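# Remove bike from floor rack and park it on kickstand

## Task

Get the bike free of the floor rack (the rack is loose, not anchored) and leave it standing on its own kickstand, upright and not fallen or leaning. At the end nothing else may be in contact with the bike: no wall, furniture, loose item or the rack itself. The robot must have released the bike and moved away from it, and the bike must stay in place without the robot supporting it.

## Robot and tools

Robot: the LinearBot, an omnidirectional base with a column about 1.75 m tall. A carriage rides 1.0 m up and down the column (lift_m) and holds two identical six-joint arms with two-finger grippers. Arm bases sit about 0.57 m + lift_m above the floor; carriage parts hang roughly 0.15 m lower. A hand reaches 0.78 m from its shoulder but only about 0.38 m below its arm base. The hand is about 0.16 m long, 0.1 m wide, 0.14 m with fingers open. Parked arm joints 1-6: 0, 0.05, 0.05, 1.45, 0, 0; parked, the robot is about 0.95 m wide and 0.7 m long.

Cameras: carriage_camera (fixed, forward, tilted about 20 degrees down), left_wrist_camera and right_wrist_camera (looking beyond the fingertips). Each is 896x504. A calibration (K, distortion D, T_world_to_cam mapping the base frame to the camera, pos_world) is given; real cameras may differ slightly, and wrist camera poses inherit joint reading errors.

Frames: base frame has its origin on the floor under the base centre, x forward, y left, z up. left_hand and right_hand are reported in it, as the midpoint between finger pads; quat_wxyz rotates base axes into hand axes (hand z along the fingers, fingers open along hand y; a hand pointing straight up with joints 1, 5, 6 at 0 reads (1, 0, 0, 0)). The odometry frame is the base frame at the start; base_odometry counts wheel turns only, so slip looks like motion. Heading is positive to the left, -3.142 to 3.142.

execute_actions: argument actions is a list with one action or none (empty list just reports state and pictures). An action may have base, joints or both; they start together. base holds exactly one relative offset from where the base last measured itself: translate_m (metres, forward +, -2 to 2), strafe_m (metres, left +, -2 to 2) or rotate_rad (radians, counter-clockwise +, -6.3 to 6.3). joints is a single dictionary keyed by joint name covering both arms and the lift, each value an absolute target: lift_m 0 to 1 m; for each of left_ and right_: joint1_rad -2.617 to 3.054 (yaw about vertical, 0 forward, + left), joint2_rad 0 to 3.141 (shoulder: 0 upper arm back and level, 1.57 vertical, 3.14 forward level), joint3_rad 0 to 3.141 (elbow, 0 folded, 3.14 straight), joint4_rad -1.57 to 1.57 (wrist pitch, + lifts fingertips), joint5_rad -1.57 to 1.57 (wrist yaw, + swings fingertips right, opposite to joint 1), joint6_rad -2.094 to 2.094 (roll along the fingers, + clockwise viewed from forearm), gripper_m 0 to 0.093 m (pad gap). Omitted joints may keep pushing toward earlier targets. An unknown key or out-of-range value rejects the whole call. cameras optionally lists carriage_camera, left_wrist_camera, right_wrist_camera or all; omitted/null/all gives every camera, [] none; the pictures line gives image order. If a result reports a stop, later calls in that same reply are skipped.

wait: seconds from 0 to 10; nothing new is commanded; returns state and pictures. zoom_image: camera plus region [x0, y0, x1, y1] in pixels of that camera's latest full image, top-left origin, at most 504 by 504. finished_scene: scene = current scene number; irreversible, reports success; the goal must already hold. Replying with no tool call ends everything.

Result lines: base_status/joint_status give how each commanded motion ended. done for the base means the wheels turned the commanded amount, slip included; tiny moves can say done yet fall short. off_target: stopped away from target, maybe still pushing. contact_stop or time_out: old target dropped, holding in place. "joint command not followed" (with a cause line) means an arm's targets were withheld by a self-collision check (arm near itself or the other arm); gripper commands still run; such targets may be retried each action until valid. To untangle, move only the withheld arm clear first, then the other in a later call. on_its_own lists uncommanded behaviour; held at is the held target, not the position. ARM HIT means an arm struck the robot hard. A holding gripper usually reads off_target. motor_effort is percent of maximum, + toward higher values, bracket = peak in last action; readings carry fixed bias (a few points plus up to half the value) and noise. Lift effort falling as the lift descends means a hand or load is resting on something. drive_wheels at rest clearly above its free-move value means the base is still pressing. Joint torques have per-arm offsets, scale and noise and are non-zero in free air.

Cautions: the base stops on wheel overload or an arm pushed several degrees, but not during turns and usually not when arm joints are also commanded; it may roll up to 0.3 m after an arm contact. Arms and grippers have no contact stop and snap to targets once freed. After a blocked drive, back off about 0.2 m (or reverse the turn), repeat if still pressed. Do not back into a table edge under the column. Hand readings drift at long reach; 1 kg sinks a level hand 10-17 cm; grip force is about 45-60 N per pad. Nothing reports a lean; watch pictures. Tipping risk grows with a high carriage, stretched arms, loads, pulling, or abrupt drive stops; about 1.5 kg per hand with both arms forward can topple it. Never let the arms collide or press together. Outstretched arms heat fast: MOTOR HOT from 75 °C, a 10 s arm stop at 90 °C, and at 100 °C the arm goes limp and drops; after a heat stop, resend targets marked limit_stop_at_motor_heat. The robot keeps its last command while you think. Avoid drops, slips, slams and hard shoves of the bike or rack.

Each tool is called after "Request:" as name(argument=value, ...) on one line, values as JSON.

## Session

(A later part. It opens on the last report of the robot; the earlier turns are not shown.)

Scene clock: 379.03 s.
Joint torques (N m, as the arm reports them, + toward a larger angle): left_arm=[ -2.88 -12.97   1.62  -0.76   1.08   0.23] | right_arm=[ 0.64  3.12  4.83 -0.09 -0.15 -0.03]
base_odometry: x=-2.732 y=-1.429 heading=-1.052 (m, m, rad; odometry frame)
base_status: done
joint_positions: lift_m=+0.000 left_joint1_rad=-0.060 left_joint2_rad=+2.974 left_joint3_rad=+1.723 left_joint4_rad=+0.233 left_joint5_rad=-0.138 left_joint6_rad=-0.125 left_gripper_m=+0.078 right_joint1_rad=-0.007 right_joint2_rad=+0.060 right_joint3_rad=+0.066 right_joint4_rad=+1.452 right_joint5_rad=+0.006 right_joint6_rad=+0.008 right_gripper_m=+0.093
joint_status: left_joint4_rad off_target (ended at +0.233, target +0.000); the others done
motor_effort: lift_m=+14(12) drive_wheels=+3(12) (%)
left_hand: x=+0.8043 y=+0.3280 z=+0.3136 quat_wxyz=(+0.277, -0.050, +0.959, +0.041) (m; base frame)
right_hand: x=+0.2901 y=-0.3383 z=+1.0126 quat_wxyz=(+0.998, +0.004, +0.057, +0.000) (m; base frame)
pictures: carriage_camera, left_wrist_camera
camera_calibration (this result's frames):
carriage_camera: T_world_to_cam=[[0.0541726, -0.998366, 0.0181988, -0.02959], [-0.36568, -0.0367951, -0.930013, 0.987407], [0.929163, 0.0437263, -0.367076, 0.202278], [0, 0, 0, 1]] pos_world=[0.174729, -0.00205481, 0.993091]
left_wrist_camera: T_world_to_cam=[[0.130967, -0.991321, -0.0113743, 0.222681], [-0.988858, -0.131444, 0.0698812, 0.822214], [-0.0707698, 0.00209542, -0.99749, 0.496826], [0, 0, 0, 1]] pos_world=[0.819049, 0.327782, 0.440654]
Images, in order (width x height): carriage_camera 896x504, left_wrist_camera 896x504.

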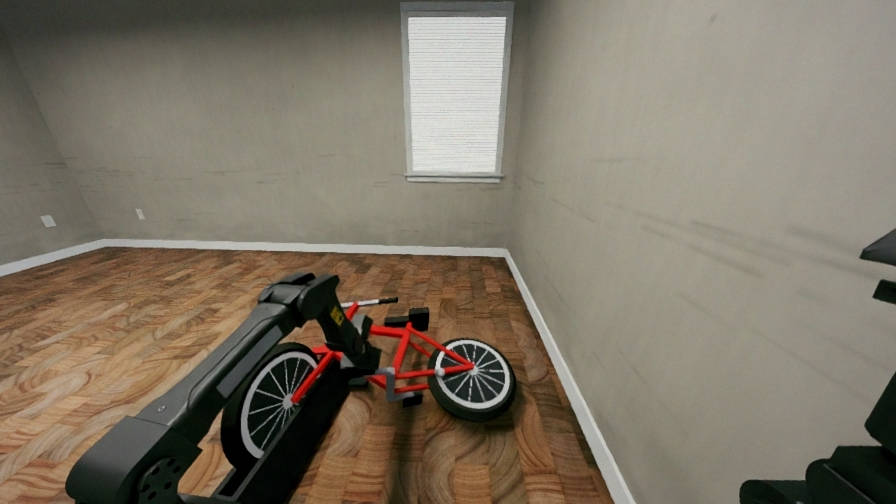

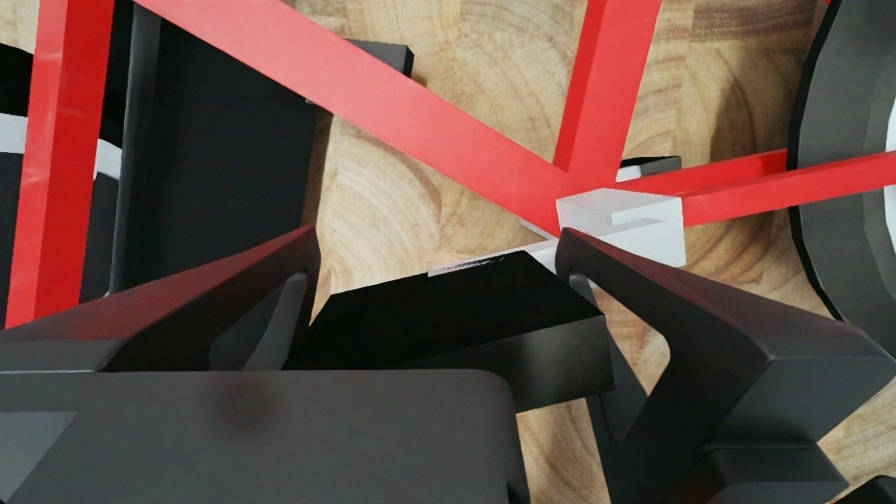

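Request:
execute_actions(actions=[{"base":{"translate_m":0.12},"joints":{"left_joint2_rad":2.85,"left_joint3_rad":1.62,"left_joint4_rad":-0.2}}], cameras=[])

Request:
execute_actions(actions=[{"joints":{"left_gripper_m":0.093}}], cameras=[])

Request:
execute_actions(actions=[{"joints":{"lift_m":0.14,"left_joint2_rad":2.75,"left_joint3_rad":1.59,"left_joint4_rad":-0.42,"left_joint5_rad":0,"left_joint6_rad":-0.1,"left_joint1_rad":-0.1}}], cameras=[])

Request:
execute_actions(actions=[{"base":{"translate_m":0.1},"joints":{"left_gripper_m":0.0}}], cameras=["left_wrist_camera","carriage_camera"])

Scene clock: 399.53 s.
Joint torques (N m, as the arm reports them, + toward a larger angle): left_arm=[  0.77 -14.97   3.5    0.68  -0.13  -0.05] | right_arm=[ 0.63  3.14  4.86 -0.1  -0.15 -0.02]
base_odometry: x=-2.673 y=-1.533 heading=-1.052 (m, m, rad; odometry frame)
base_status: done
joint_positions: lift_m=+0.000 left_joint1_rad=-0.108 left_joint2_rad=+2.860 left_joint3_rad=+1.627 left_joint4_rad=-0.201 left_joint5_rad=+0.008 left_joint6_rad=-0.091 left_gripper_m=+0.000 right_joint1_rad=-0.007 right_joint2_rad=+0.060 right_joint3_rad=+0.066 right_joint4_rad=+1.451 right_joint5_rad=+0.006 right_joint6_rad=+0.008 right_gripper_m=+0.093
joint_status: all done
on_its_own: left_gripper_m moved -0.078 to your old target +0.000
motor_effort: lift_m=+15(15) drive_wheels=-1(9) (%)
left_hand: x=+0.7033 y=+0.2876 z=+0.3095 quat_wxyz=(+0.068, +0.009, +0.998, -0.011) (m; base frame)
right_hand: x=+0.2902 y=-0.3383 z=+1.0125 quat_wxyz=(+0.998, +0.004, +0.057, +0.000) (m; base frame)
pictures: none
No camera images: the call's "cameras" was empty. Leave "cameras" out to get every camera's image.

Scene clock: 400.27 s.
Joint torques (N m, as the arm reports them, + toward a larger angle): left_arm=[  0.73 -14.98   3.58   0.67  -0.12  -0.06] | right_arm=[ 0.65  3.14  4.89 -0.09 -0.15 -0.01]
base_odometry: x=-2.673 y=-1.533 heading=-1.052 (m, m, rad; odometry frame)
base_status: not commanded
joint_positions: lift_m=+0.000 left_joint1_rad=-0.108 left_joint2_rad=+2.860 left_joint3_rad=+1.627 left_joint4_rad=-0.201 left_joint5_rad=+0.008 left_joint6_rad=-0.092 left_gripper_m=+0.093 right_joint1_rad=-0.007 right_joint2_rad=+0.060 right_joint3_rad=+0.066 right_joint4_rad=+1.451 right_joint5_rad=+0.006 right_joint6_rad=+0.008 right_gripper_m=+0.093
joint_status: all done
motor_effort: lift_m=+13(16) drive_wheels=-2(1) (%)
left_hand: x=+0.7033 y=+0.2876 z=+0.3095 quat_wxyz=(+0.068, +0.009, +0.998, -0.011) (m; base frame)
right_hand: x=+0.2902 y=-0.3383 z=+1.0125 quat_wxyz=(+0.998, +0.004, +0.057, +0.000) (m; base frame)
pictures: none
No camera images: the call's "cameras" was empty. Leave "cameras" out to get every camera's image.

Scene clock: 401.37 s.
Joint torques (N m, as the arm reports them, + toward a larger angle): left_arm=[  0.75 -13.59   3.69   0.34  -0.12  -0.08] | right_arm=[ 0.65  3.13  4.89 -0.1  -0.14 -0.02]
base_odometry: x=-2.673 y=-1.533 heading=-1.052 (m, m, rad; odometry frame)
base_status: not commanded
joint_positions: lift_m=+0.140 left_joint1_rad=-0.108 left_joint2_rad=+2.746 left_joint3_rad=+1.598 left_joint4_rad=-0.416 left_joint5_rad=+0.006 left_joint6_rad=-0.092 left_gripper_m=+0.093 right_joint1_rad=-0.007 right_joint2_rad=+0.060 right_joint3_rad=+0.066 right_joint4_rad=+1.451 right_joint5_rad=+0.006 right_joint6_rad=+0.008 right_gripper_m=+0.093
joint_status: all done
motor_effort: lift_m=+19(21) drive_wheels=-1(2) (%)
left_hand: x=+0.6790 y=+0.2905 z=+0.4874 quat_wxyz=(+0.003, +0.008, +1.000, -0.003) (m; base frame)
right_hand: x=+0.2902 y=-0.3383 z=+1.1520 quat_wxyz=(+0.998, +0.004, +0.057, +0.000) (m; base frame)
pictures: none
No camera images: the call's "cameras" was empty. Leave "cameras" out to get every camera's image.

Scene clock: 402.90 s.
Joint torques (N m, as the arm reports them, + toward a larger angle): left_arm=[  0.76 -13.56   3.64   0.37  -0.13  -0.06] | right_arm=[ 0.65  3.12  4.9  -0.08 -0.16 -0.02]
base_odometry: x=-2.623 y=-1.620 heading=-1.052 (m, m, rad; odometry frame)
base_status: done
joint_positions: lift_m=+0.140 left_joint1_rad=-0.108 left_joint2_rad=+2.746 left_joint3_rad=+1.598 left_joint4_rad=-0.418 left_joint5_rad=+0.006 left_joint6_rad=-0.092 left_gripper_m=+0.000 right_joint1_rad=-0.007 right_joint2_rad=+0.060 right_joint3_rad=+0.066 right_joint4_rad=+1.451 right_joint5_rad=+0.006 right_joint6_rad=+0.008 right_gripper_m=+0.093
joint_status: all done
motor_effort: lift_m=+16(18) drive_wheels=-3(8) (%)
left_hand: x=+0.6786 y=+0.2906 z=+0.4874 quat_wxyz=(+0.002, +0.008, +1.000, -0.003) (m; base frame)
right_hand: x=+0.2903 y=-0.3383 z=+1.1520 quat_wxyz=(+0.998, +0.004, +0.057, +0.000) (m; base frame)
pictures: carriage_camera, left_wrist_camera
camera_calibration (this result's frames):
carriage_camera: T_world_to_cam=[[0.0541726, -0.998366, 0.0181988, -0.0321259], [-0.36568, -0.0367951, -0.930013, 1.117], [0.929163, 0.0437263, -0.367076, 0.253427], [0, 0, 0, 1]] pos_world=[0.174729, -0.00205481, 1.13243]
left_wrist_camera: T_world_to_cam=[[0.0151222, -0.999336, 0.0331497, 0.263276], [-0.806285, 0.00741956, 0.591481, 0.262401], [-0.591335, -0.0356725, -0.805637, 0.932043], [0, 0, 0, 1]] pos_world=[0.758738, 0.294402, 0.586956]
Images, in order (width x height): carriage_camera 896x504, left_wrist_camera 896x504.

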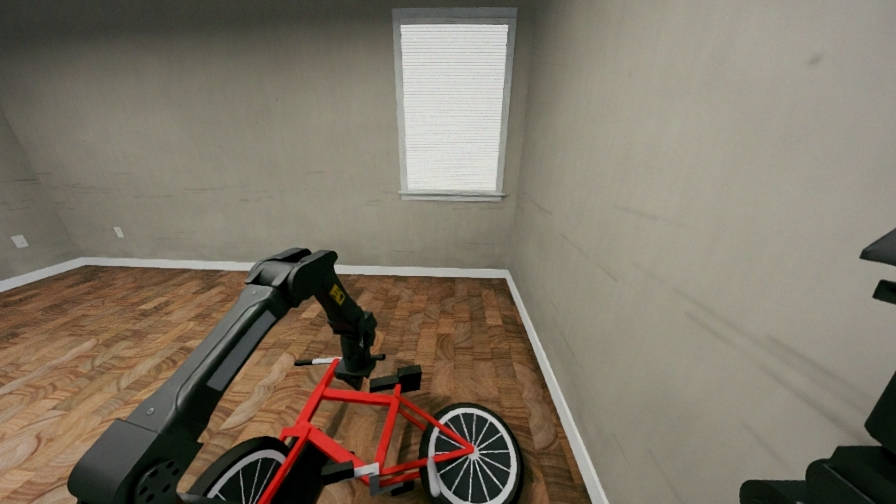

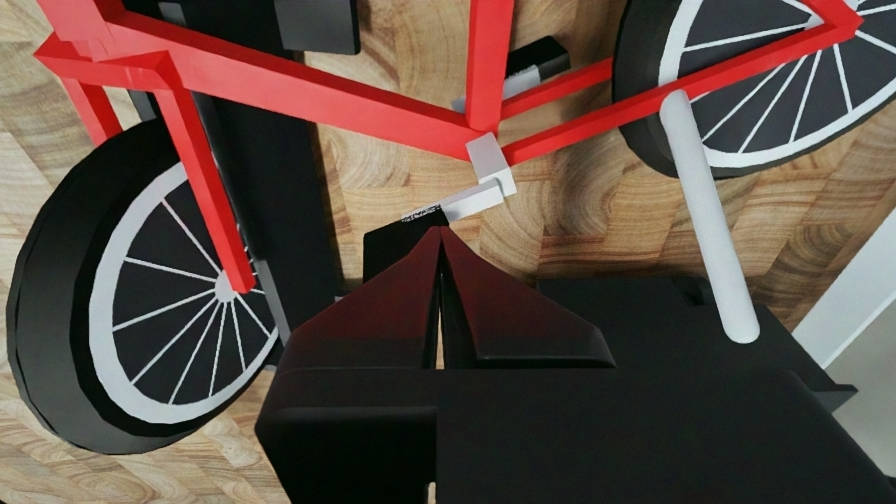

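Request:
execute_actions(actions=[{"joints":{"lift_m":0.0,"left_joint1_rad":-0.04}}], cameras=[])

Request:
execute_actions(actions=[{"joints":{"left_joint2_rad":2.92,"left_joint4_rad":-0.3}}], cameras=["left_wrist_camera","carriage_camera"])

Scene clock: 411.17 s.
Joint torques (N m, as the arm reports them, + toward a larger angle): left_arm=[ -0.36 -13.89   3.64   0.37  -0.09  -0.06] | right_arm=[ 0.65  3.09  4.93 -0.06 -0.16 -0.03]
base_odometry: x=-2.623 y=-1.620 heading=-1.052 (m, m, rad; odometry frame)
base_status: not commanded
joint_positions: lift_m=+0.000 left_joint1_rad=-0.035 left_joint2_rad=+2.749 left_joint3_rad=+1.598 left_joint4_rad=-0.420 left_joint5_rad=+0.002 left_joint6_rad=-0.092 left_gripper_m=+0.000 right_joint1_rad=-0.007 right_joint2_rad=+0.060 right_joint3_rad=+0.066 right_joint4_rad=+1.451 right_joint5_rad=+0.006 right_joint6_rad=+0.008 right_gripper_m=+0.093
joint_status: all done
motor_effort: lift_m=+14(11) drive_wheels=+2(3) (%)
left_hand: x=+0.6793 y=+0.3222 z=+0.3469 quat_wxyz=(+0.000, -0.029, +1.000, -0.001) (m; base frame)
right_hand: x=+0.2903 y=-0.3383 z=+1.0127 quat_wxyz=(+0.998, +0.004, +0.057, +0.000) (m; base frame)
pictures: none
No camera images: the call's "cameras" was empty. Leave "cameras" out to get every camera's image.

Scene clock: 412.03 s.
Joint torques (N m, as the arm reports them, + toward a larger angle): left_arm=[ -0.32 -14.29   2.67   0.27  -0.08  -0.08] | right_arm=[ 0.64  3.09  4.85 -0.1  -0.14 -0.03]
base_odometry: x=-2.623 y=-1.620 heading=-1.052 (m, m, rad; odometry frame)
base_status: not commanded
joint_positions: lift_m=+0.000 left_joint1_rad=-0.035 left_joint2_rad=+2.931 left_joint3_rad=+1.598 left_joint4_rad=-0.306 left_joint5_rad=+0.002 left_joint6_rad=-0.092 left_gripper_m=+0.000 right_joint1_rad=-0.007 right_joint2_rad=+0.060 right_joint3_rad=+0.066 right_joint4_rad=+1.451 right_joint5_rad=+0.006 right_joint6_rad=+0.008 right_gripper_m=+0.093
joint_status: all done
motor_effort: lift_m=+12(14) drive_wheels=+2(3) (%)
left_hand: x=+0.6383 y=+0.3236 z=+0.2769 quat_wxyz=(-0.034, -0.029, +0.999, +0.001) (m; base frame)
right_hand: x=+0.2903 y=-0.3383 z=+1.0127 quat_wxyz=(+0.998, +0.004, +0.057, +0.000) (m; base frame)
pictures: carriage_camera, left_wrist_camera
camera_calibration (this result's frames):
carriage_camera: T_world_to_cam=[[0.0541726, -0.998366, 0.0181988, -0.029591], [-0.36568, -0.0367951, -0.930013, 0.987458], [0.929163, 0.0437263, -0.367076, 0.202298], [0, 0, 0, 1]] pos_world=[0.174729, -0.00205481, 0.993146]
left_wrist_camera: T_world_to_cam=[[0.0911462, -0.995638, 0.0199088, 0.257801], [-0.759552, -0.0565766, 0.647981, 0.329408], [-0.644028, -0.0741828, -0.761396, 0.773741], [0, 0, 0, 1]] pos_world=[0.725016, 0.332711, 0.370541]
Images, in order (width x height): carriage_camera 896x504, left_wrist_camera 896x504.

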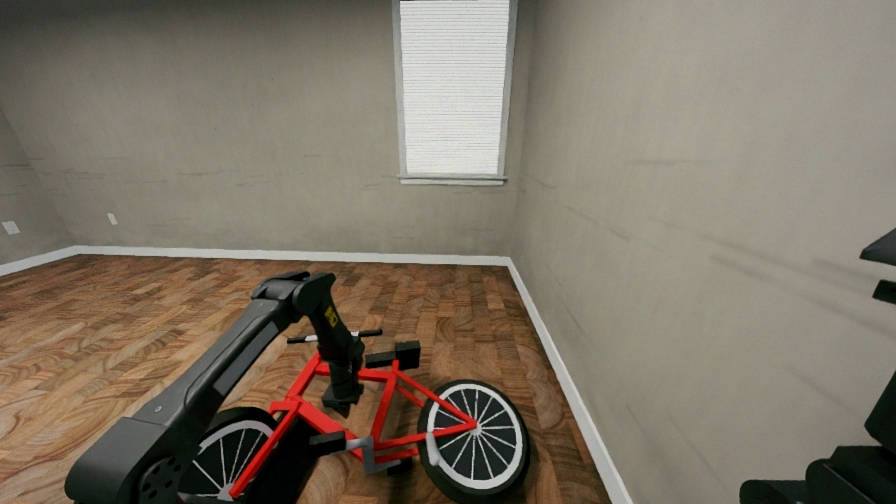

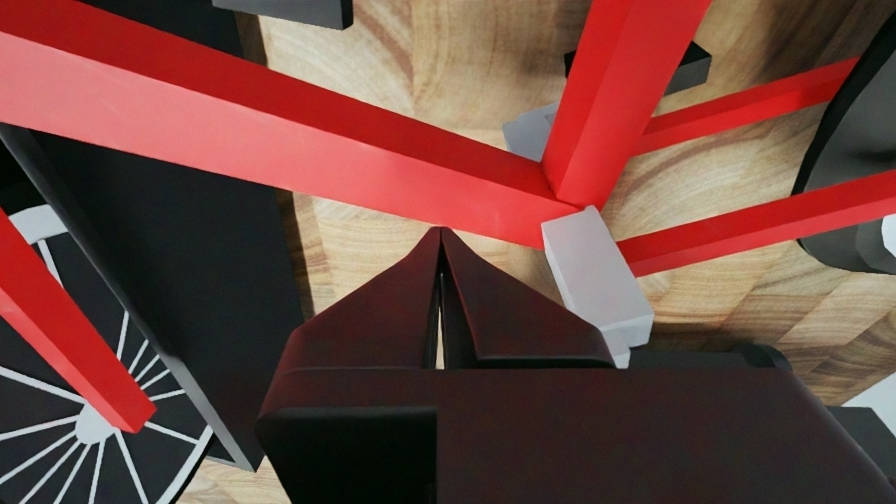

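Request:
execute_actions(actions=[{"base":{"translate_m":-0.15},"joints":{"left_joint2_rad":2.95}}], cameras=["left_wrist_camera","carriage_camera"])

Scene clock: 417.33 s.
Joint torques (N m, as the arm reports them, + toward a larger angle): left_arm=[-0.63 -9.16  1.2  -1.3   0.24  0.08] | right_arm=[ 0.62  3.11  4.99 -0.09 -0.15 -0.02]
base_odometry: x=-2.698 y=-1.490 heading=-1.052 (m, m, rad; odometry frame)
base_status: done
joint_positions: lift_m=+0.000 left_joint1_rad=-0.030 left_joint2_rad=+2.887 left_joint3_rad=+1.634 left_joint4_rad=-0.065 left_joint5_rad=-0.036 left_joint6_rad=-0.107 left_gripper_m=+0.000 right_joint1_rad=-0.007 right_joint2_rad=+0.060 right_joint3_rad=+0.066 right_joint4_rad=+1.451 right_joint5_rad=+0.006 right_joint6_rad=+0.008 right_gripper_m=+0.093
joint_status: left_joint2_rad off_target (ended at +2.887, target +2.950)
motor_effort: lift_m=+13(13) drive_wheels=+2(7) (%)
left_hand: x=+0.7318 y=+0.3293 z=+0.3058 quat_wxyz=(+0.127, -0.041, +0.991, +0.009) (m; base frame)
right_hand: x=+0.2903 y=-0.3383 z=+1.0127 quat_wxyz=(+0.998, +0.003, +0.057, +0.000) (m; base frame)
pictures: carriage_camera, left_wrist_camera
camera_calibration (this result's frames):
carriage_camera: T_world_to_cam=[[0.0541726, -0.998366, 0.0181988, -0.029591], [-0.36568, -0.0367951, -0.930013, 0.987458], [0.929163, 0.0437263, -0.367076, 0.202298], [0, 0, 0, 1]] pos_world=[0.174729, -0.00205481, 0.993146]
left_wrist_camera: T_world_to_cam=[[0.107236, -0.993911, 0.0253046, 0.240412], [-0.923897, -0.0902149, 0.371854, 0.597886], [-0.367307, -0.0632551, -0.927946, 0.701138], [0, 0, 0, 1]] pos_world=[0.784137, 0.337237, 0.422208]
Images, in order (width x height): carriage_camera 896x504, left_wrist_camera 896x504.

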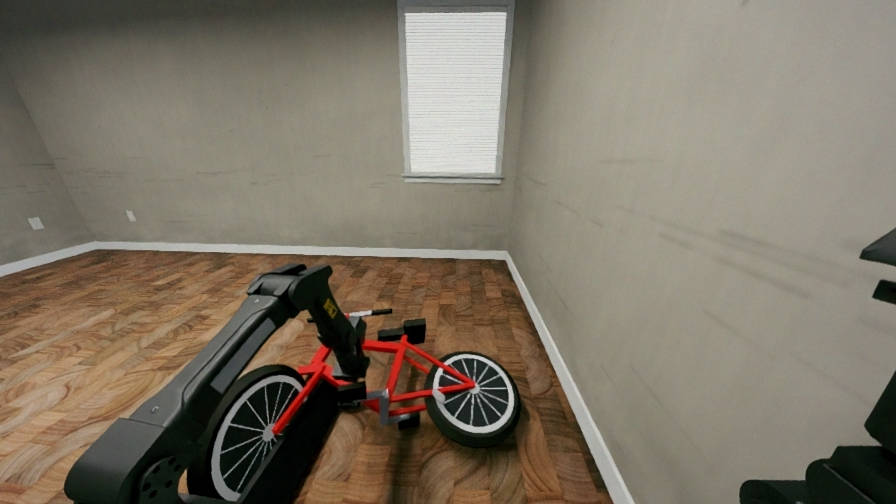

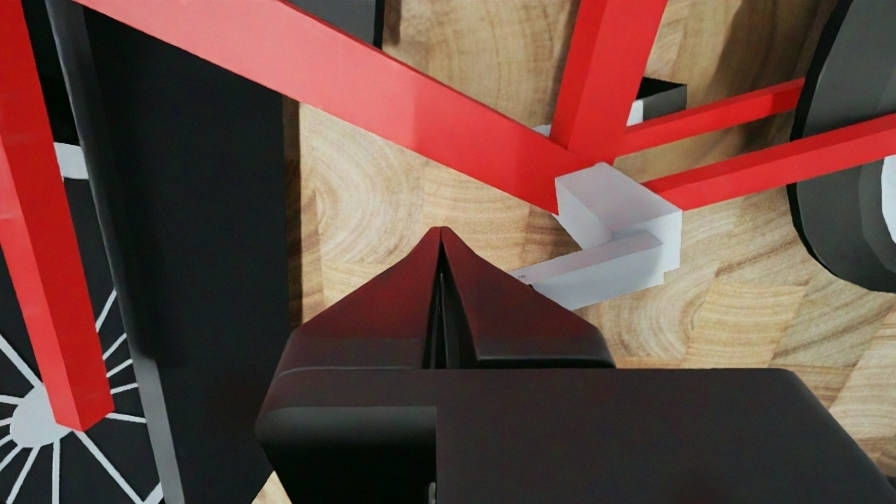

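Request:
execute_actions(actions=[{"base":{"translate_m":-0.12},"joints":{"left_joint2_rad":3.05,"left_joint3_rad":1.5,"left_joint4_rad":-0.6}}], cameras=["left_wrist_camera","carriage_camera"])

Scene clock: 433.70 s.
Joint torques (N m, as the arm reports them, + toward a larger angle): left_arm=[ -0.53 -11.42   2.51  -0.88   0.01   0.08] | right_arm=[ 0.64  3.16  4.9  -0.1  -0.14 -0.02]
base_odometry: x=-2.757 y=-1.386 heading=-1.053 (m, m, rad; odometry frame)
base_status: done
joint_positions: lift_m=+0.000 left_joint1_rad=-0.031 left_joint2_rad=+3.056 left_joint3_rad=+1.477 left_joint4_rad=-0.607 left_joint5_rad=-0.008 left_joint6_rad=-0.108 left_gripper_m=+0.000 right_joint1_rad=-0.007 right_joint2_rad=+0.060 right_joint3_rad=+0.066 right_joint4_rad=+1.451 right_joint5_rad=+0.006 right_joint6_rad=+0.007 right_gripper_m=+0.093
joint_status: all done
motor_effort: lift_m=+13(12) drive_wheels=-1(9) (%)
left_hand: x=+0.4605 y=+0.3321 z=+0.2674 quat_wxyz=(-0.301, -0.036, +0.952, +0.025) (m; base frame)
right_hand: x=+0.2903 y=-0.3383 z=+1.0127 quat_wxyz=(+0.998, +0.003, +0.057, +0.000) (m; base frame)
pictures: carriage_camera, left_wrist_camera
camera_calibration (this result's frames):
carriage_camera: T_world_to_cam=[[0.0541726, -0.998366, 0.0181988, -0.029591], [-0.36568, -0.0367951, -0.930013, 0.987455], [0.929163, 0.0437263, -0.367076, 0.202297], [0, 0, 0, 1]] pos_world=[0.174729, -0.00205481, 0.993143]
left_wrist_camera: T_world_to_cam=[[0.0940123, -0.993424, -0.065356, 0.303439], [-0.312696, -0.091789, 0.945408, -0.0725537], [-0.945189, -0.0684434, -0.319269, 0.671114], [0, 0, 0, 1]] pos_world=[0.583116, 0.340717, 0.30269]
Images, in order (width x height): carriage_camera 896x504, left_wrist_camera 896x504.

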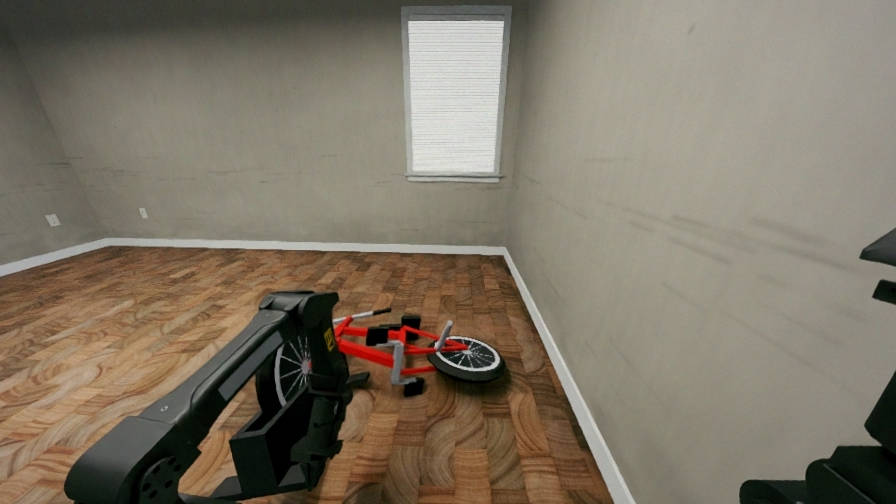

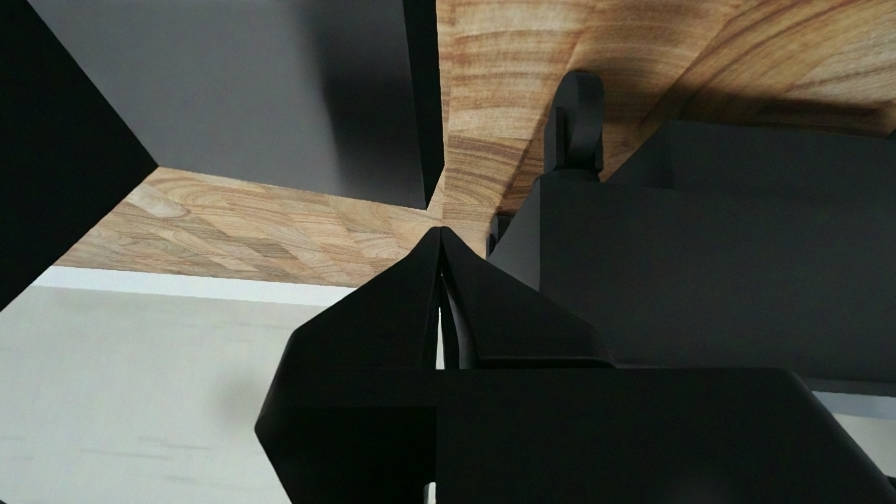

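Request:
execute_actions(actions=[{"joints":{"lift_m":0.2,"left_joint1_rad":0.5,"left_joint2_rad":2.2,"left_joint3_rad":1.3,"left_joint4_rad":-0.5,"left_joint6_rad":0,"left_gripper_m":0.093}}], cameras=[])

Request:
execute_actions(actions=[{"base":{"translate_m":0.29},"joints":{"right_joint1_rad":0.8,"right_joint2_rad":2.76,"right_joint3_rad":1.59,"right_joint4_rad":-0.42,"right_joint6_rad":0.8}}])

Scene clock: 449.80 s.
Joint torques (N m, as the arm reports them, + toward a larger angle): left_arm=[ -0.25 -11.15   4.72   0.74  -0.04   0.07] | right_arm=[ 0.67  3.09  4.93 -0.09 -0.14 -0.02]
base_odometry: x=-2.757 y=-1.386 heading=-1.053 (m, m, rad; odometry frame)
base_status: not commanded
joint_positions: lift_m=+0.200 left_joint1_rad=+0.506 left_joint2_rad=+2.189 left_joint3_rad=+1.314 left_joint4_rad=-0.490 left_joint5_rad=-0.001 left_joint6_rad=-0.007 left_gripper_m=+0.093 right_joint1_rad=-0.007 right_joint2_rad=+0.060 right_joint3_rad=+0.066 right_joint4_rad=+1.451 right_joint5_rad=+0.006 right_joint6_rad=+0.007 right_gripper_m=+0.093
joint_status: all done
motor_effort: lift_m=+17(21) drive_wheels=+1(2) (%)
left_hand: x=+0.6342 y=+0.5438 z=+0.7154 quat_wxyz=(+0.100, -0.252, +0.962, +0.026) (m; base frame)
right_hand: x=+0.2904 y=-0.3383 z=+1.2120 quat_wxyz=(+0.998, +0.003, +0.057, +0.000) (m; base frame)
pictures: none
No camera images: the call's "cameras" was empty. Leave "cameras" out to get every camera's image.

Scene clock: 452.33 s.
Joint torques (N m, as the arm reports them, + toward a larger angle): left_arm=[ -0.08 -11.2    4.53   0.75  -0.05   0.08] | right_arm=[  0.25 -12.81   4.23   0.27  -0.09   0.16]
base_odometry: x=-2.614 y=-1.638 heading=-1.053 (m, m, rad; odometry frame)
base_status: done
joint_positions: lift_m=+0.200 left_joint1_rad=+0.503 left_joint2_rad=+2.189 left_joint3_rad=+1.314 left_joint4_rad=-0.496 left_joint5_rad=-0.001 left_joint6_rad=-0.007 left_gripper_m=+0.093 right_joint1_rad=+0.799 right_joint2_rad=+2.756 right_joint3_rad=+1.589 right_joint4_rad=-0.412 right_joint5_rad=+0.004 right_joint6_rad=+0.792 right_gripper_m=+0.093
joint_status: all done
motor_effort: lift_m=+18(15) drive_wheels=+2(9) (%)
left_hand: x=+0.6335 y=+0.5419 z=+0.7151 quat_wxyz=(+0.097, -0.251, +0.963, +0.025) (m; base frame)
right_hand: x=+0.5507 y=-0.0407 z=+0.5423 quat_wxyz=(-0.001, -0.003, +1.000, -0.004) (m; base frame)
pictures: carriage_camera, left_wrist_camera, right_wrist_camera
camera_calibration (this result's frames):
carriage_camera: T_world_to_cam=[[0.0541726, -0.998366, 0.0181988, -0.0332189], [-0.36568, -0.0367951, -0.930013, 1.17285], [0.929163, 0.0437263, -0.367076, 0.275474], [0, 0, 0, 1]] pos_world=[0.174729, -0.00205481, 1.19249]
left_wrist_camera: T_world_to_cam=[[0.510061, -0.859535, 0.0322089, 0.118933], [-0.786195, -0.450697, 0.422812, 0.445677], [-0.348905, -0.240983, -0.905645, 1.12706], [0, 0, 0, 1]] pos_world=[0.682963, 0.574694, 0.828449]
right_wrist_camera: T_world_to_cam=[[-0.0346531, -0.999109, 0.0240914, -0.0341937], [-0.787337, 0.0421394, 0.615081, 0.100845], [-0.615548, 0.00234647, -0.788096, 0.892025], [0, 0, 0, 1]] pos_world=[0.627298, -0.0405059, 0.641798]
Images, in order (width x height): carriage_camera 896x504, left_wrist_camera 896x504, right_wrist_camera 896x504.

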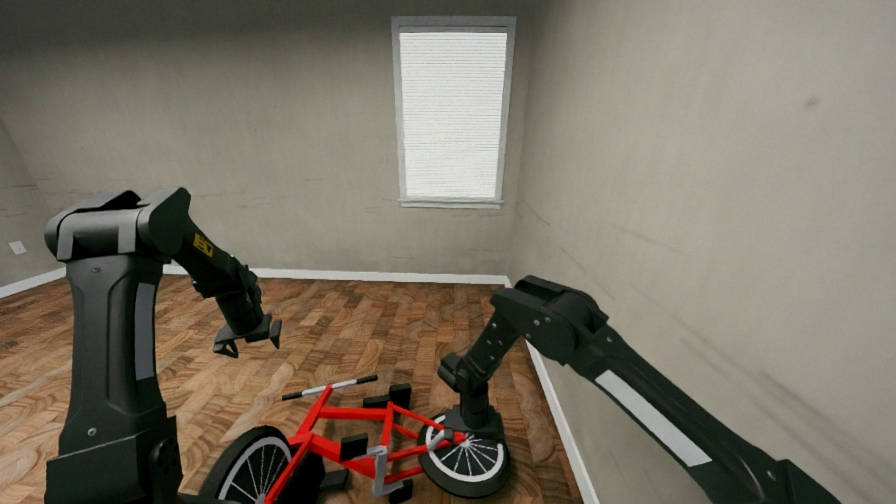

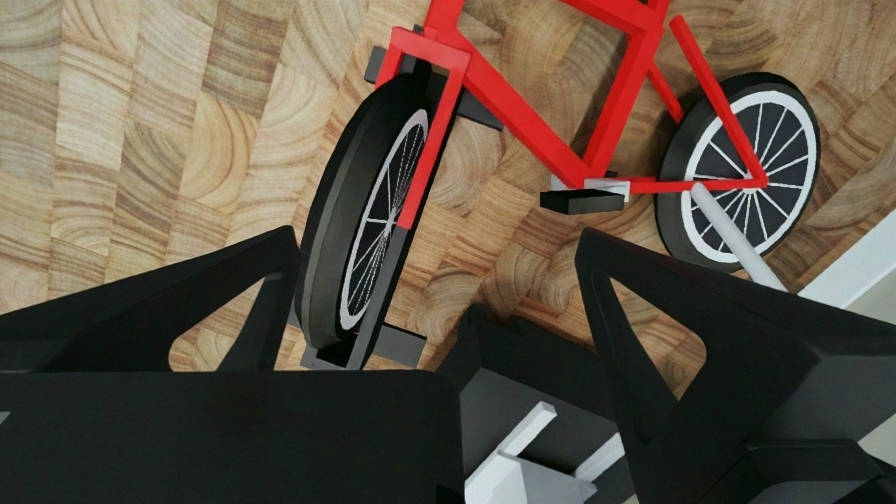

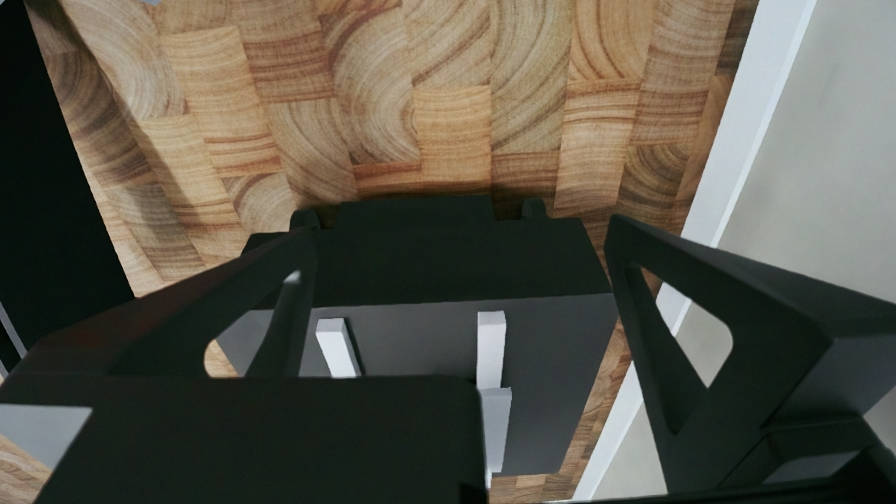

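Request:
execute_actions(actions=[{"joints":{"right_joint2_rad":2.9,"right_joint3_rad":2.1,"right_joint4_rad":-0.75,"lift_m":0.15}}], cameras=["right_wrist_camera","carriage_camera"])

Scene clock: 459.87 s.
Joint torques (N m, as the arm reports them, + toward a larger angle): left_arm=[ -0.07 -12.09   4.58   0.74  -0.06   0.08] | right_arm=[  0.33 -13.81   5.69   0.36  -0.07   0.17]
base_odometry: x=-2.614 y=-1.638 heading=-1.053 (m, m, rad; odometry frame)
base_status: not commanded
joint_positions: lift_m=+0.150 left_joint1_rad=+0.503 left_joint2_rad=+2.199 left_joint3_rad=+1.314 left_joint4_rad=-0.498 left_joint5_rad=-0.001 left_joint6_rad=-0.007 left_gripper_m=+0.093 right_joint1_rad=+0.799 right_joint2_rad=+2.880 right_joint3_rad=+2.101 right_joint4_rad=-0.737 right_joint5_rad=+0.003 right_joint6_rad=+0.793 right_gripper_m=+0.093
joint_status: all done
motor_effort: lift_m=+12(12) drive_wheels=-3(4) (%)
left_hand: x=+0.6315 y=+0.5407 z=+0.6613 quat_wxyz=(+0.091, -0.251, +0.963, +0.023) (m; base frame)
right_hand: x=+0.6139 y=+0.0244 z=+0.5341 quat_wxyz=(+0.020, -0.003, +1.000, +0.018) (m; base frame)
pictures: carriage_camera, right_wrist_camera
camera_calibration (this result's frames):
carriage_camera: T_world_to_cam=[[0.0541726, -0.998366, 0.0181988, -0.0323167], [-0.36568, -0.0367951, -0.930013, 1.12674], [0.929163, 0.0437263, -0.367076, 0.257275], [0, 0, 0, 1]] pos_world=[0.174729, -0.00205481, 1.14291]
right_wrist_camera: T_world_to_cam=[[-0.0354323, -0.999119, -0.0224747, 0.0585448], [-0.81296, 0.0157362, 0.582106, 0.18682], [-0.58124, 0.0388964, -0.812802, 0.915628], [0, 0, 0, 1]] pos_world=[0.686151, 0.0199388, 0.636791]
Images, in order (width x height): carriage_camera 896x504, right_wrist_camera 896x504.

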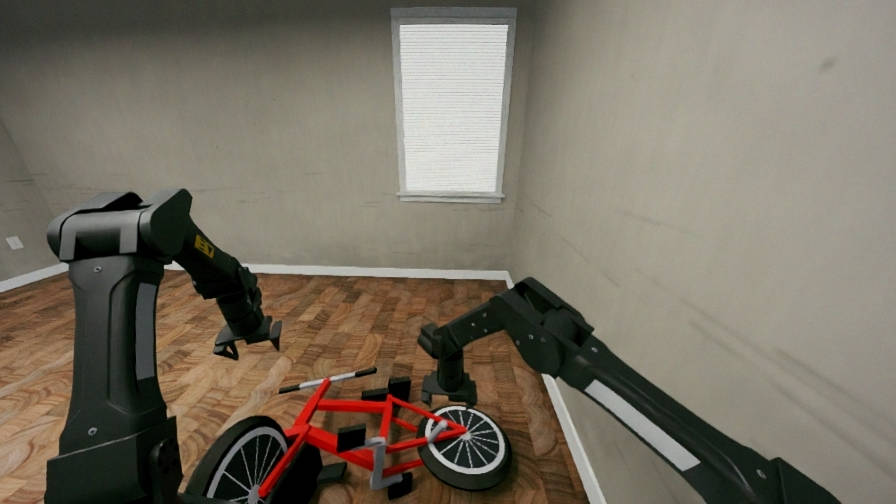

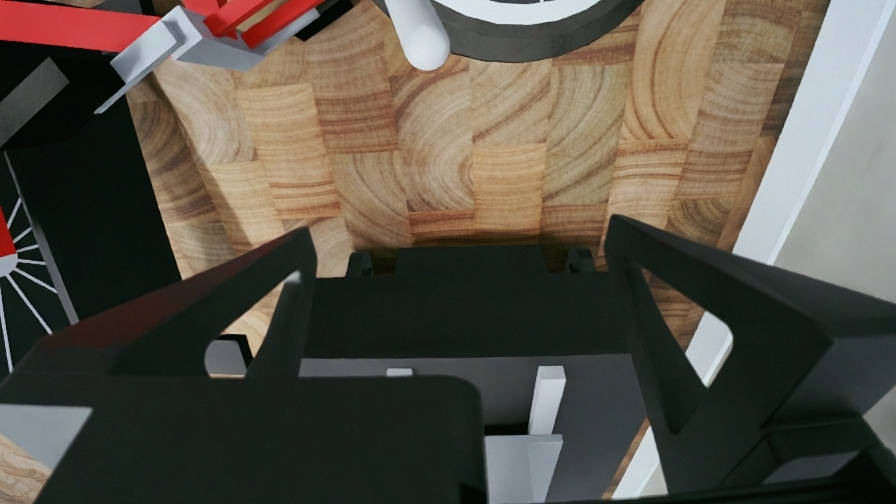

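Request:
execute_actions(actions=[{"base":{"translate_m":0.03},"joints":{"lift_m":0.03}}], cameras=["right_wrist_camera","carriage_camera"])

Scene clock: 466.40 s.
Joint torques (N m, as the arm reports them, + toward a larger angle): left_arm=[ -0.1  -12.01   4.57   0.76  -0.05   0.08] | right_arm=[  0.18 -14.81   5.63   0.38  -0.07   0.16]
base_odometry: x=-2.599 y=-1.664 heading=-1.053 (m, m, rad; odometry frame)
base_status: done
joint_positions: lift_m=+0.030 left_joint1_rad=+0.503 left_joint2_rad=+2.199 left_joint3_rad=+1.314 left_joint4_rad=-0.498 left_joint5_rad=-0.001 left_joint6_rad=-0.007 left_gripper_m=+0.093 right_joint1_rad=+0.799 right_joint2_rad=+2.897 right_joint3_rad=+2.101 right_joint4_rad=-0.744 right_joint5_rad=+0.003 right_joint6_rad=+0.793 right_gripper_m=+0.093
joint_status: all done
motor_effort: lift_m=+12(15) drive_wheels=-2(10) (%)
left_hand: x=+0.6314 y=+0.5407 z=+0.5415 quat_wxyz=(+0.091, -0.251, +0.963, +0.023) (m; base frame)
right_hand: x=+0.6090 y=+0.0194 z=+0.4059 quat_wxyz=(+0.012, -0.003, +1.000, +0.010) (m; base frame)
pictures: carriage_camera, right_wrist_camera
camera_calibration (this result's frames):
carriage_camera: T_world_to_cam=[[0.0541726, -0.998366, 0.0181988, -0.0301339], [-0.36568, -0.0367951, -0.930013, 1.0152], [0.929163, 0.0437263, -0.367076, 0.213247], [0, 0, 0, 1]] pos_world=[0.174729, -0.00205481, 1.02297]
right_wrist_camera: T_world_to_cam=[[-0.0356586, -0.999352, -0.0049573, 0.043563], [-0.803247, 0.0257093, 0.595092, 0.246257], [-0.594578, 0.0252021, -0.803643, 0.81342], [0, 0, 0, 1]] pos_world=[0.683, 0.0167038, 0.507369]
Images, in order (width x height): carriage_camera 896x504, right_wrist_camera 896x504.

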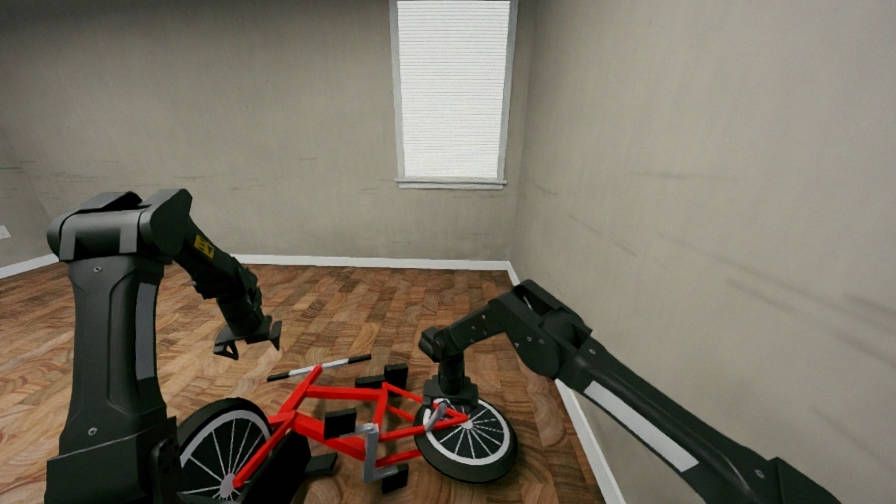

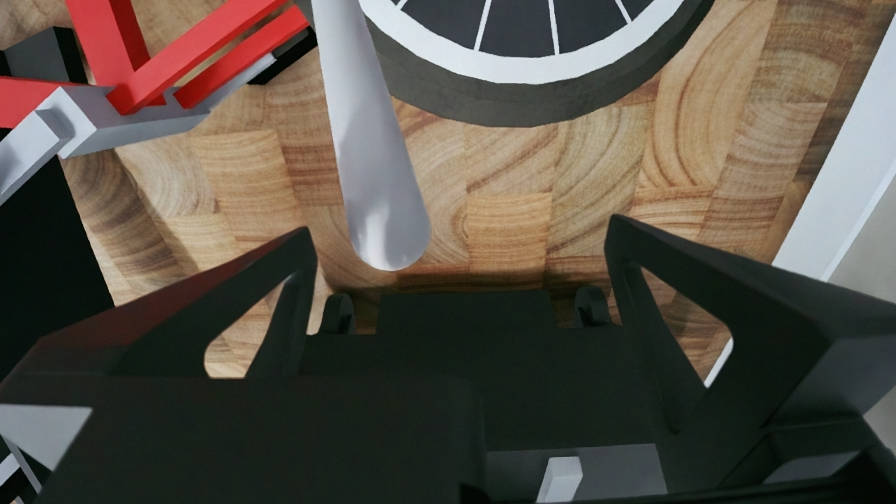

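Slightly left; shift hand left a bit, lower, close.

Request:
execute_actions(actions=[{"joints":{"lift_m":0.0,"right_joint1_rad":0.85,"right_joint6_rad":0.85,"right_joint2_rad":2.95}}], cameras=["right_wrist_camera"])

Request:
execute_actions(actions=[{"joints":{"right_gripper_m":0.0}}], cameras=["right_wrist_camera"])

Request:
execute_actions(actions=[{"base":{"translate_m":-0.1},"joints":{"right_joint2_rad":3.0}}])

Scene clock: 472.30 s.
Joint torques (N m, as the arm reports them, + toward a larger angle): left_arm=[ -0.07 -12.29   4.51   0.76  -0.05   0.09] | right_arm=[ -0.45 -15.01   5.32   0.29  -0.05   0.15]
base_odometry: x=-2.599 y=-1.664 heading=-1.053 (m, m, rad; odometry frame)
base_status: not commanded
joint_positions: lift_m=+0.000 left_joint1_rad=+0.503 left_joint2_rad=+2.201 left_joint3_rad=+1.314 left_joint4_rad=-0.500 left_joint5_rad=-0.001 left_joint6_rad=-0.007 left_gripper_m=+0.093 right_joint1_rad=+0.857 right_joint2_rad=+2.951 right_joint3_rad=+2.101 right_joint4_rad=-0.749 right_joint5_rad=+0.002 right_joint6_rad=+0.843 right_gripper_m=+0.093
joint_status: all done
motor_effort: lift_m=+13(15) drive_wheels=-3(3) (%)
left_hand: x=+0.6309 y=+0.5403 z=+0.5108 quat_wxyz=(+0.089, -0.251, +0.964, +0.023) (m; base frame)
right_hand: x=+0.5751 y=+0.0249 z=+0.3506 quat_wxyz=(-0.009, -0.007, +1.000, -0.011) (m; base frame)
pictures: right_wrist_camera
camera_calibration (this result's frames):
right_wrist_camera: T_world_to_cam=[[-0.0262194, -0.998899, 0.0388986, 0.0267277], [-0.77864, 0.0448103, 0.625869, 0.226298], [-0.626923, -0.0138781, -0.778957, 0.759614], [0, 0, 0, 1]] pos_world=[0.653125, 0.0270998, 0.449034]
Images, in order (width x height): right_wrist_camera 896x504.

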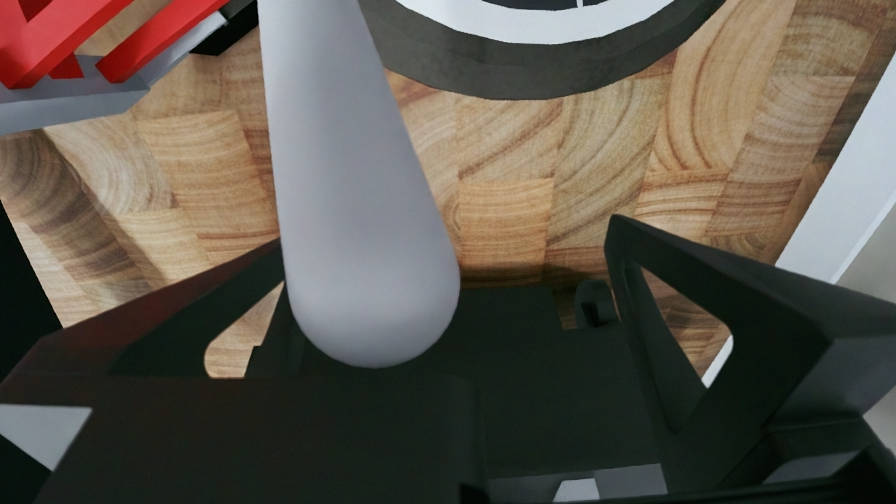

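Scene clock: 473.03 s.
Joint torques (N m, as the arm reports them, + toward a larger angle): left_arm=[ -0.11 -12.19   4.55   0.76  -0.06   0.08] | right_arm=[ -1.2  -14.56   5.4    0.3    0.15   0.19]
base_odometry: x=-2.599 y=-1.664 heading=-1.053 (m, m, rad; odometry frame)
base_status: not commanded
joint_positions: lift_m=+0.000 left_joint1_rad=+0.503 left_joint2_rad=+2.201 left_joint3_rad=+1.314 left_joint4_rad=-0.500 left_joint5_rad=-0.001 left_joint6_rad=-0.007 left_gripper_m=+0.093 right_joint1_rad=+0.867 right_joint2_rad=+2.946 right_joint3_rad=+2.101 right_joint4_rad=-0.749 right_joint5_rad=-0.021 right_joint6_rad=+0.840 right_gripper_m=+0.000
joint_status: all done
motor_effort: lift_m=+14(14) drive_wheels=-3(3) (%)
left_hand: x=+0.6309 y=+0.5403 z=+0.5108 quat_wxyz=(+0.089, -0.251, +0.964, +0.023) (m; base frame)
right_hand: x=+0.5696 y=+0.0319 z=+0.3533 quat_wxyz=(-0.016, -0.013, +1.000, -0.002) (m; base frame)
pictures: right_wrist_camera
camera_calibration (this result's frames):
right_wrist_camera: T_world_to_cam=[[-0.0141909, -0.999694, 0.0202397, 0.0332592], [-0.769902, 0.0238401, 0.637717, 0.211518], [-0.638004, -0.00653279, -0.770005, 0.76125], [0, 0, 0, 1]] pos_world=[0.649001, 0.0331795, 0.450605]
Images, in order (width x height): right_wrist_camera 896x504.

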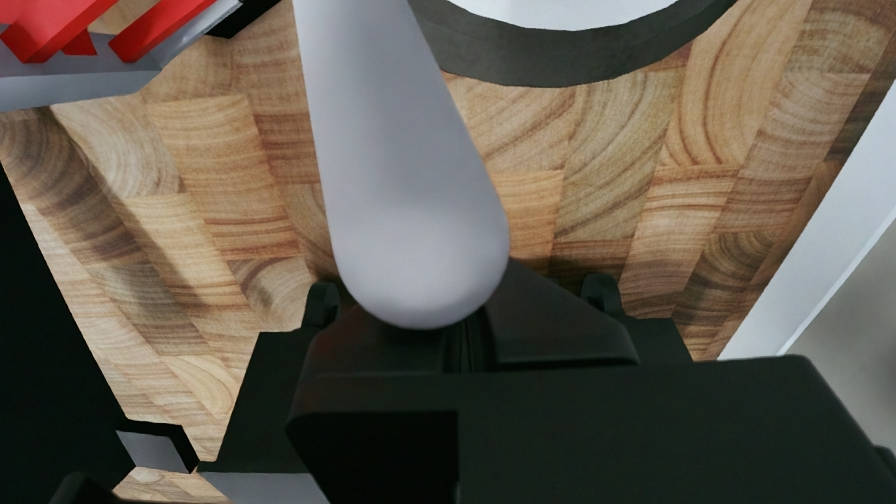

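Scene clock: 474.60 s.
Joint torques (N m, as the arm reports them, + toward a larger angle): left_arm=[ -0.04 -12.21   4.57   0.78  -0.05   0.07] | right_arm=[  0.11 -13.85   5.16   0.2   -0.02   0.15]
base_odometry: x=-2.648 y=-1.577 heading=-1.053 (m, m, rad; odometry frame)
base_status: done
joint_positions: lift_m=+0.000 left_joint1_rad=+0.502 left_joint2_rad=+2.201 left_joint3_rad=+1.314 left_joint4_rad=-0.500 left_joint5_rad=-0.001 left_joint6_rad=-0.007 left_gripper_m=+0.093 right_joint1_rad=+0.850 right_joint2_rad=+2.987 right_joint3_rad=+2.101 right_joint4_rad=-0.745 right_joint5_rad=-0.002 right_joint6_rad=+0.844 right_gripper_m=+0.000
joint_status: all done
motor_effort: lift_m=+14(13) drive_wheels=-3(7) (%)
left_hand: x=+0.6309 y=+0.5401 z=+0.5108 quat_wxyz=(+0.089, -0.251, +0.964, +0.023) (m; base frame)
right_hand: x=+0.5697 y=+0.0145 z=+0.3347 quat_wxyz=(-0.021, -0.003, +1.000, -0.022) (m; base frame)
pictures: carriage_camera, left_wrist_camera, right_wrist_camera
camera_calibration (this result's frames):
carriage_camera: T_world_to_cam=[[0.0541726, -0.998366, 0.0181988, -0.0295906], [-0.36568, -0.0367951, -0.930013, 0.987434], [0.929163, 0.0437263, -0.367076, 0.202289], [0, 0, 0, 1]] pos_world=[0.174729, -0.00205481, 0.99312]
left_wrist_camera: T_world_to_cam=[[0.510061, -0.859527, 0.032413, 0.125221], [-0.780401, -0.446603, 0.437629, 0.515738], [-0.361678, -0.248513, -0.898571, 0.94913], [0, 0, 0, 1]] pos_world=[0.681892, 0.573832, 0.6231]
right_wrist_camera: T_world_to_cam=[[-0.0343445, -0.997548, 0.0609838, 0.0140328], [-0.763136, 0.065577, 0.642903, 0.217713], [-0.645325, -0.0244587, -0.763516, 0.749132], [0, 0, 0, 1]] pos_world=[0.65006, 0.0180443, 0.431151]
Images, in order (width x height): carriage_camera 896x504, left_wrist_camera 896x504, right_wrist_camera 896x504.

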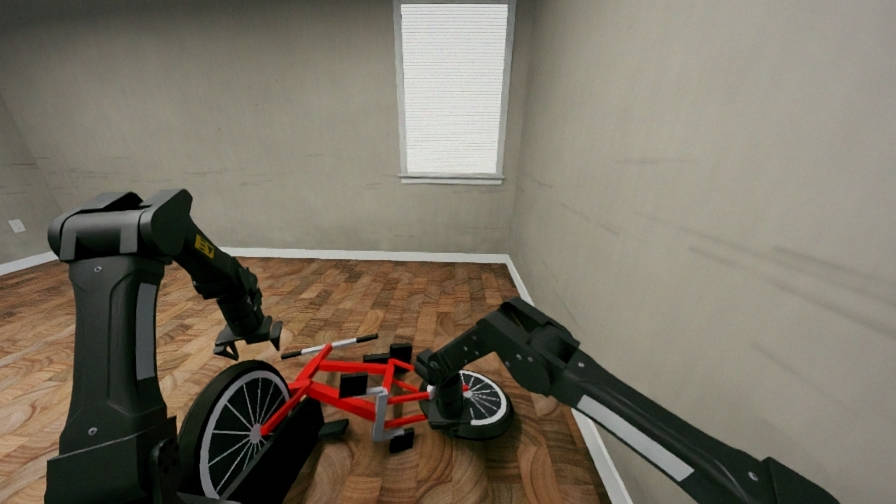

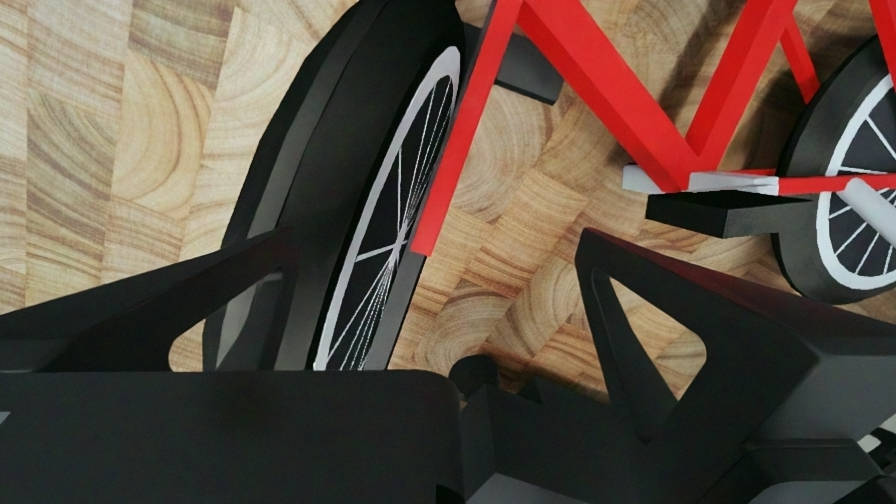

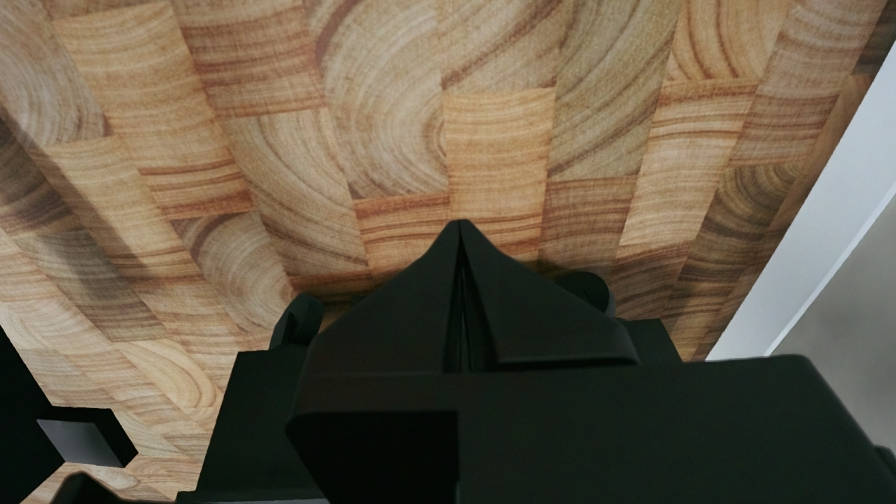

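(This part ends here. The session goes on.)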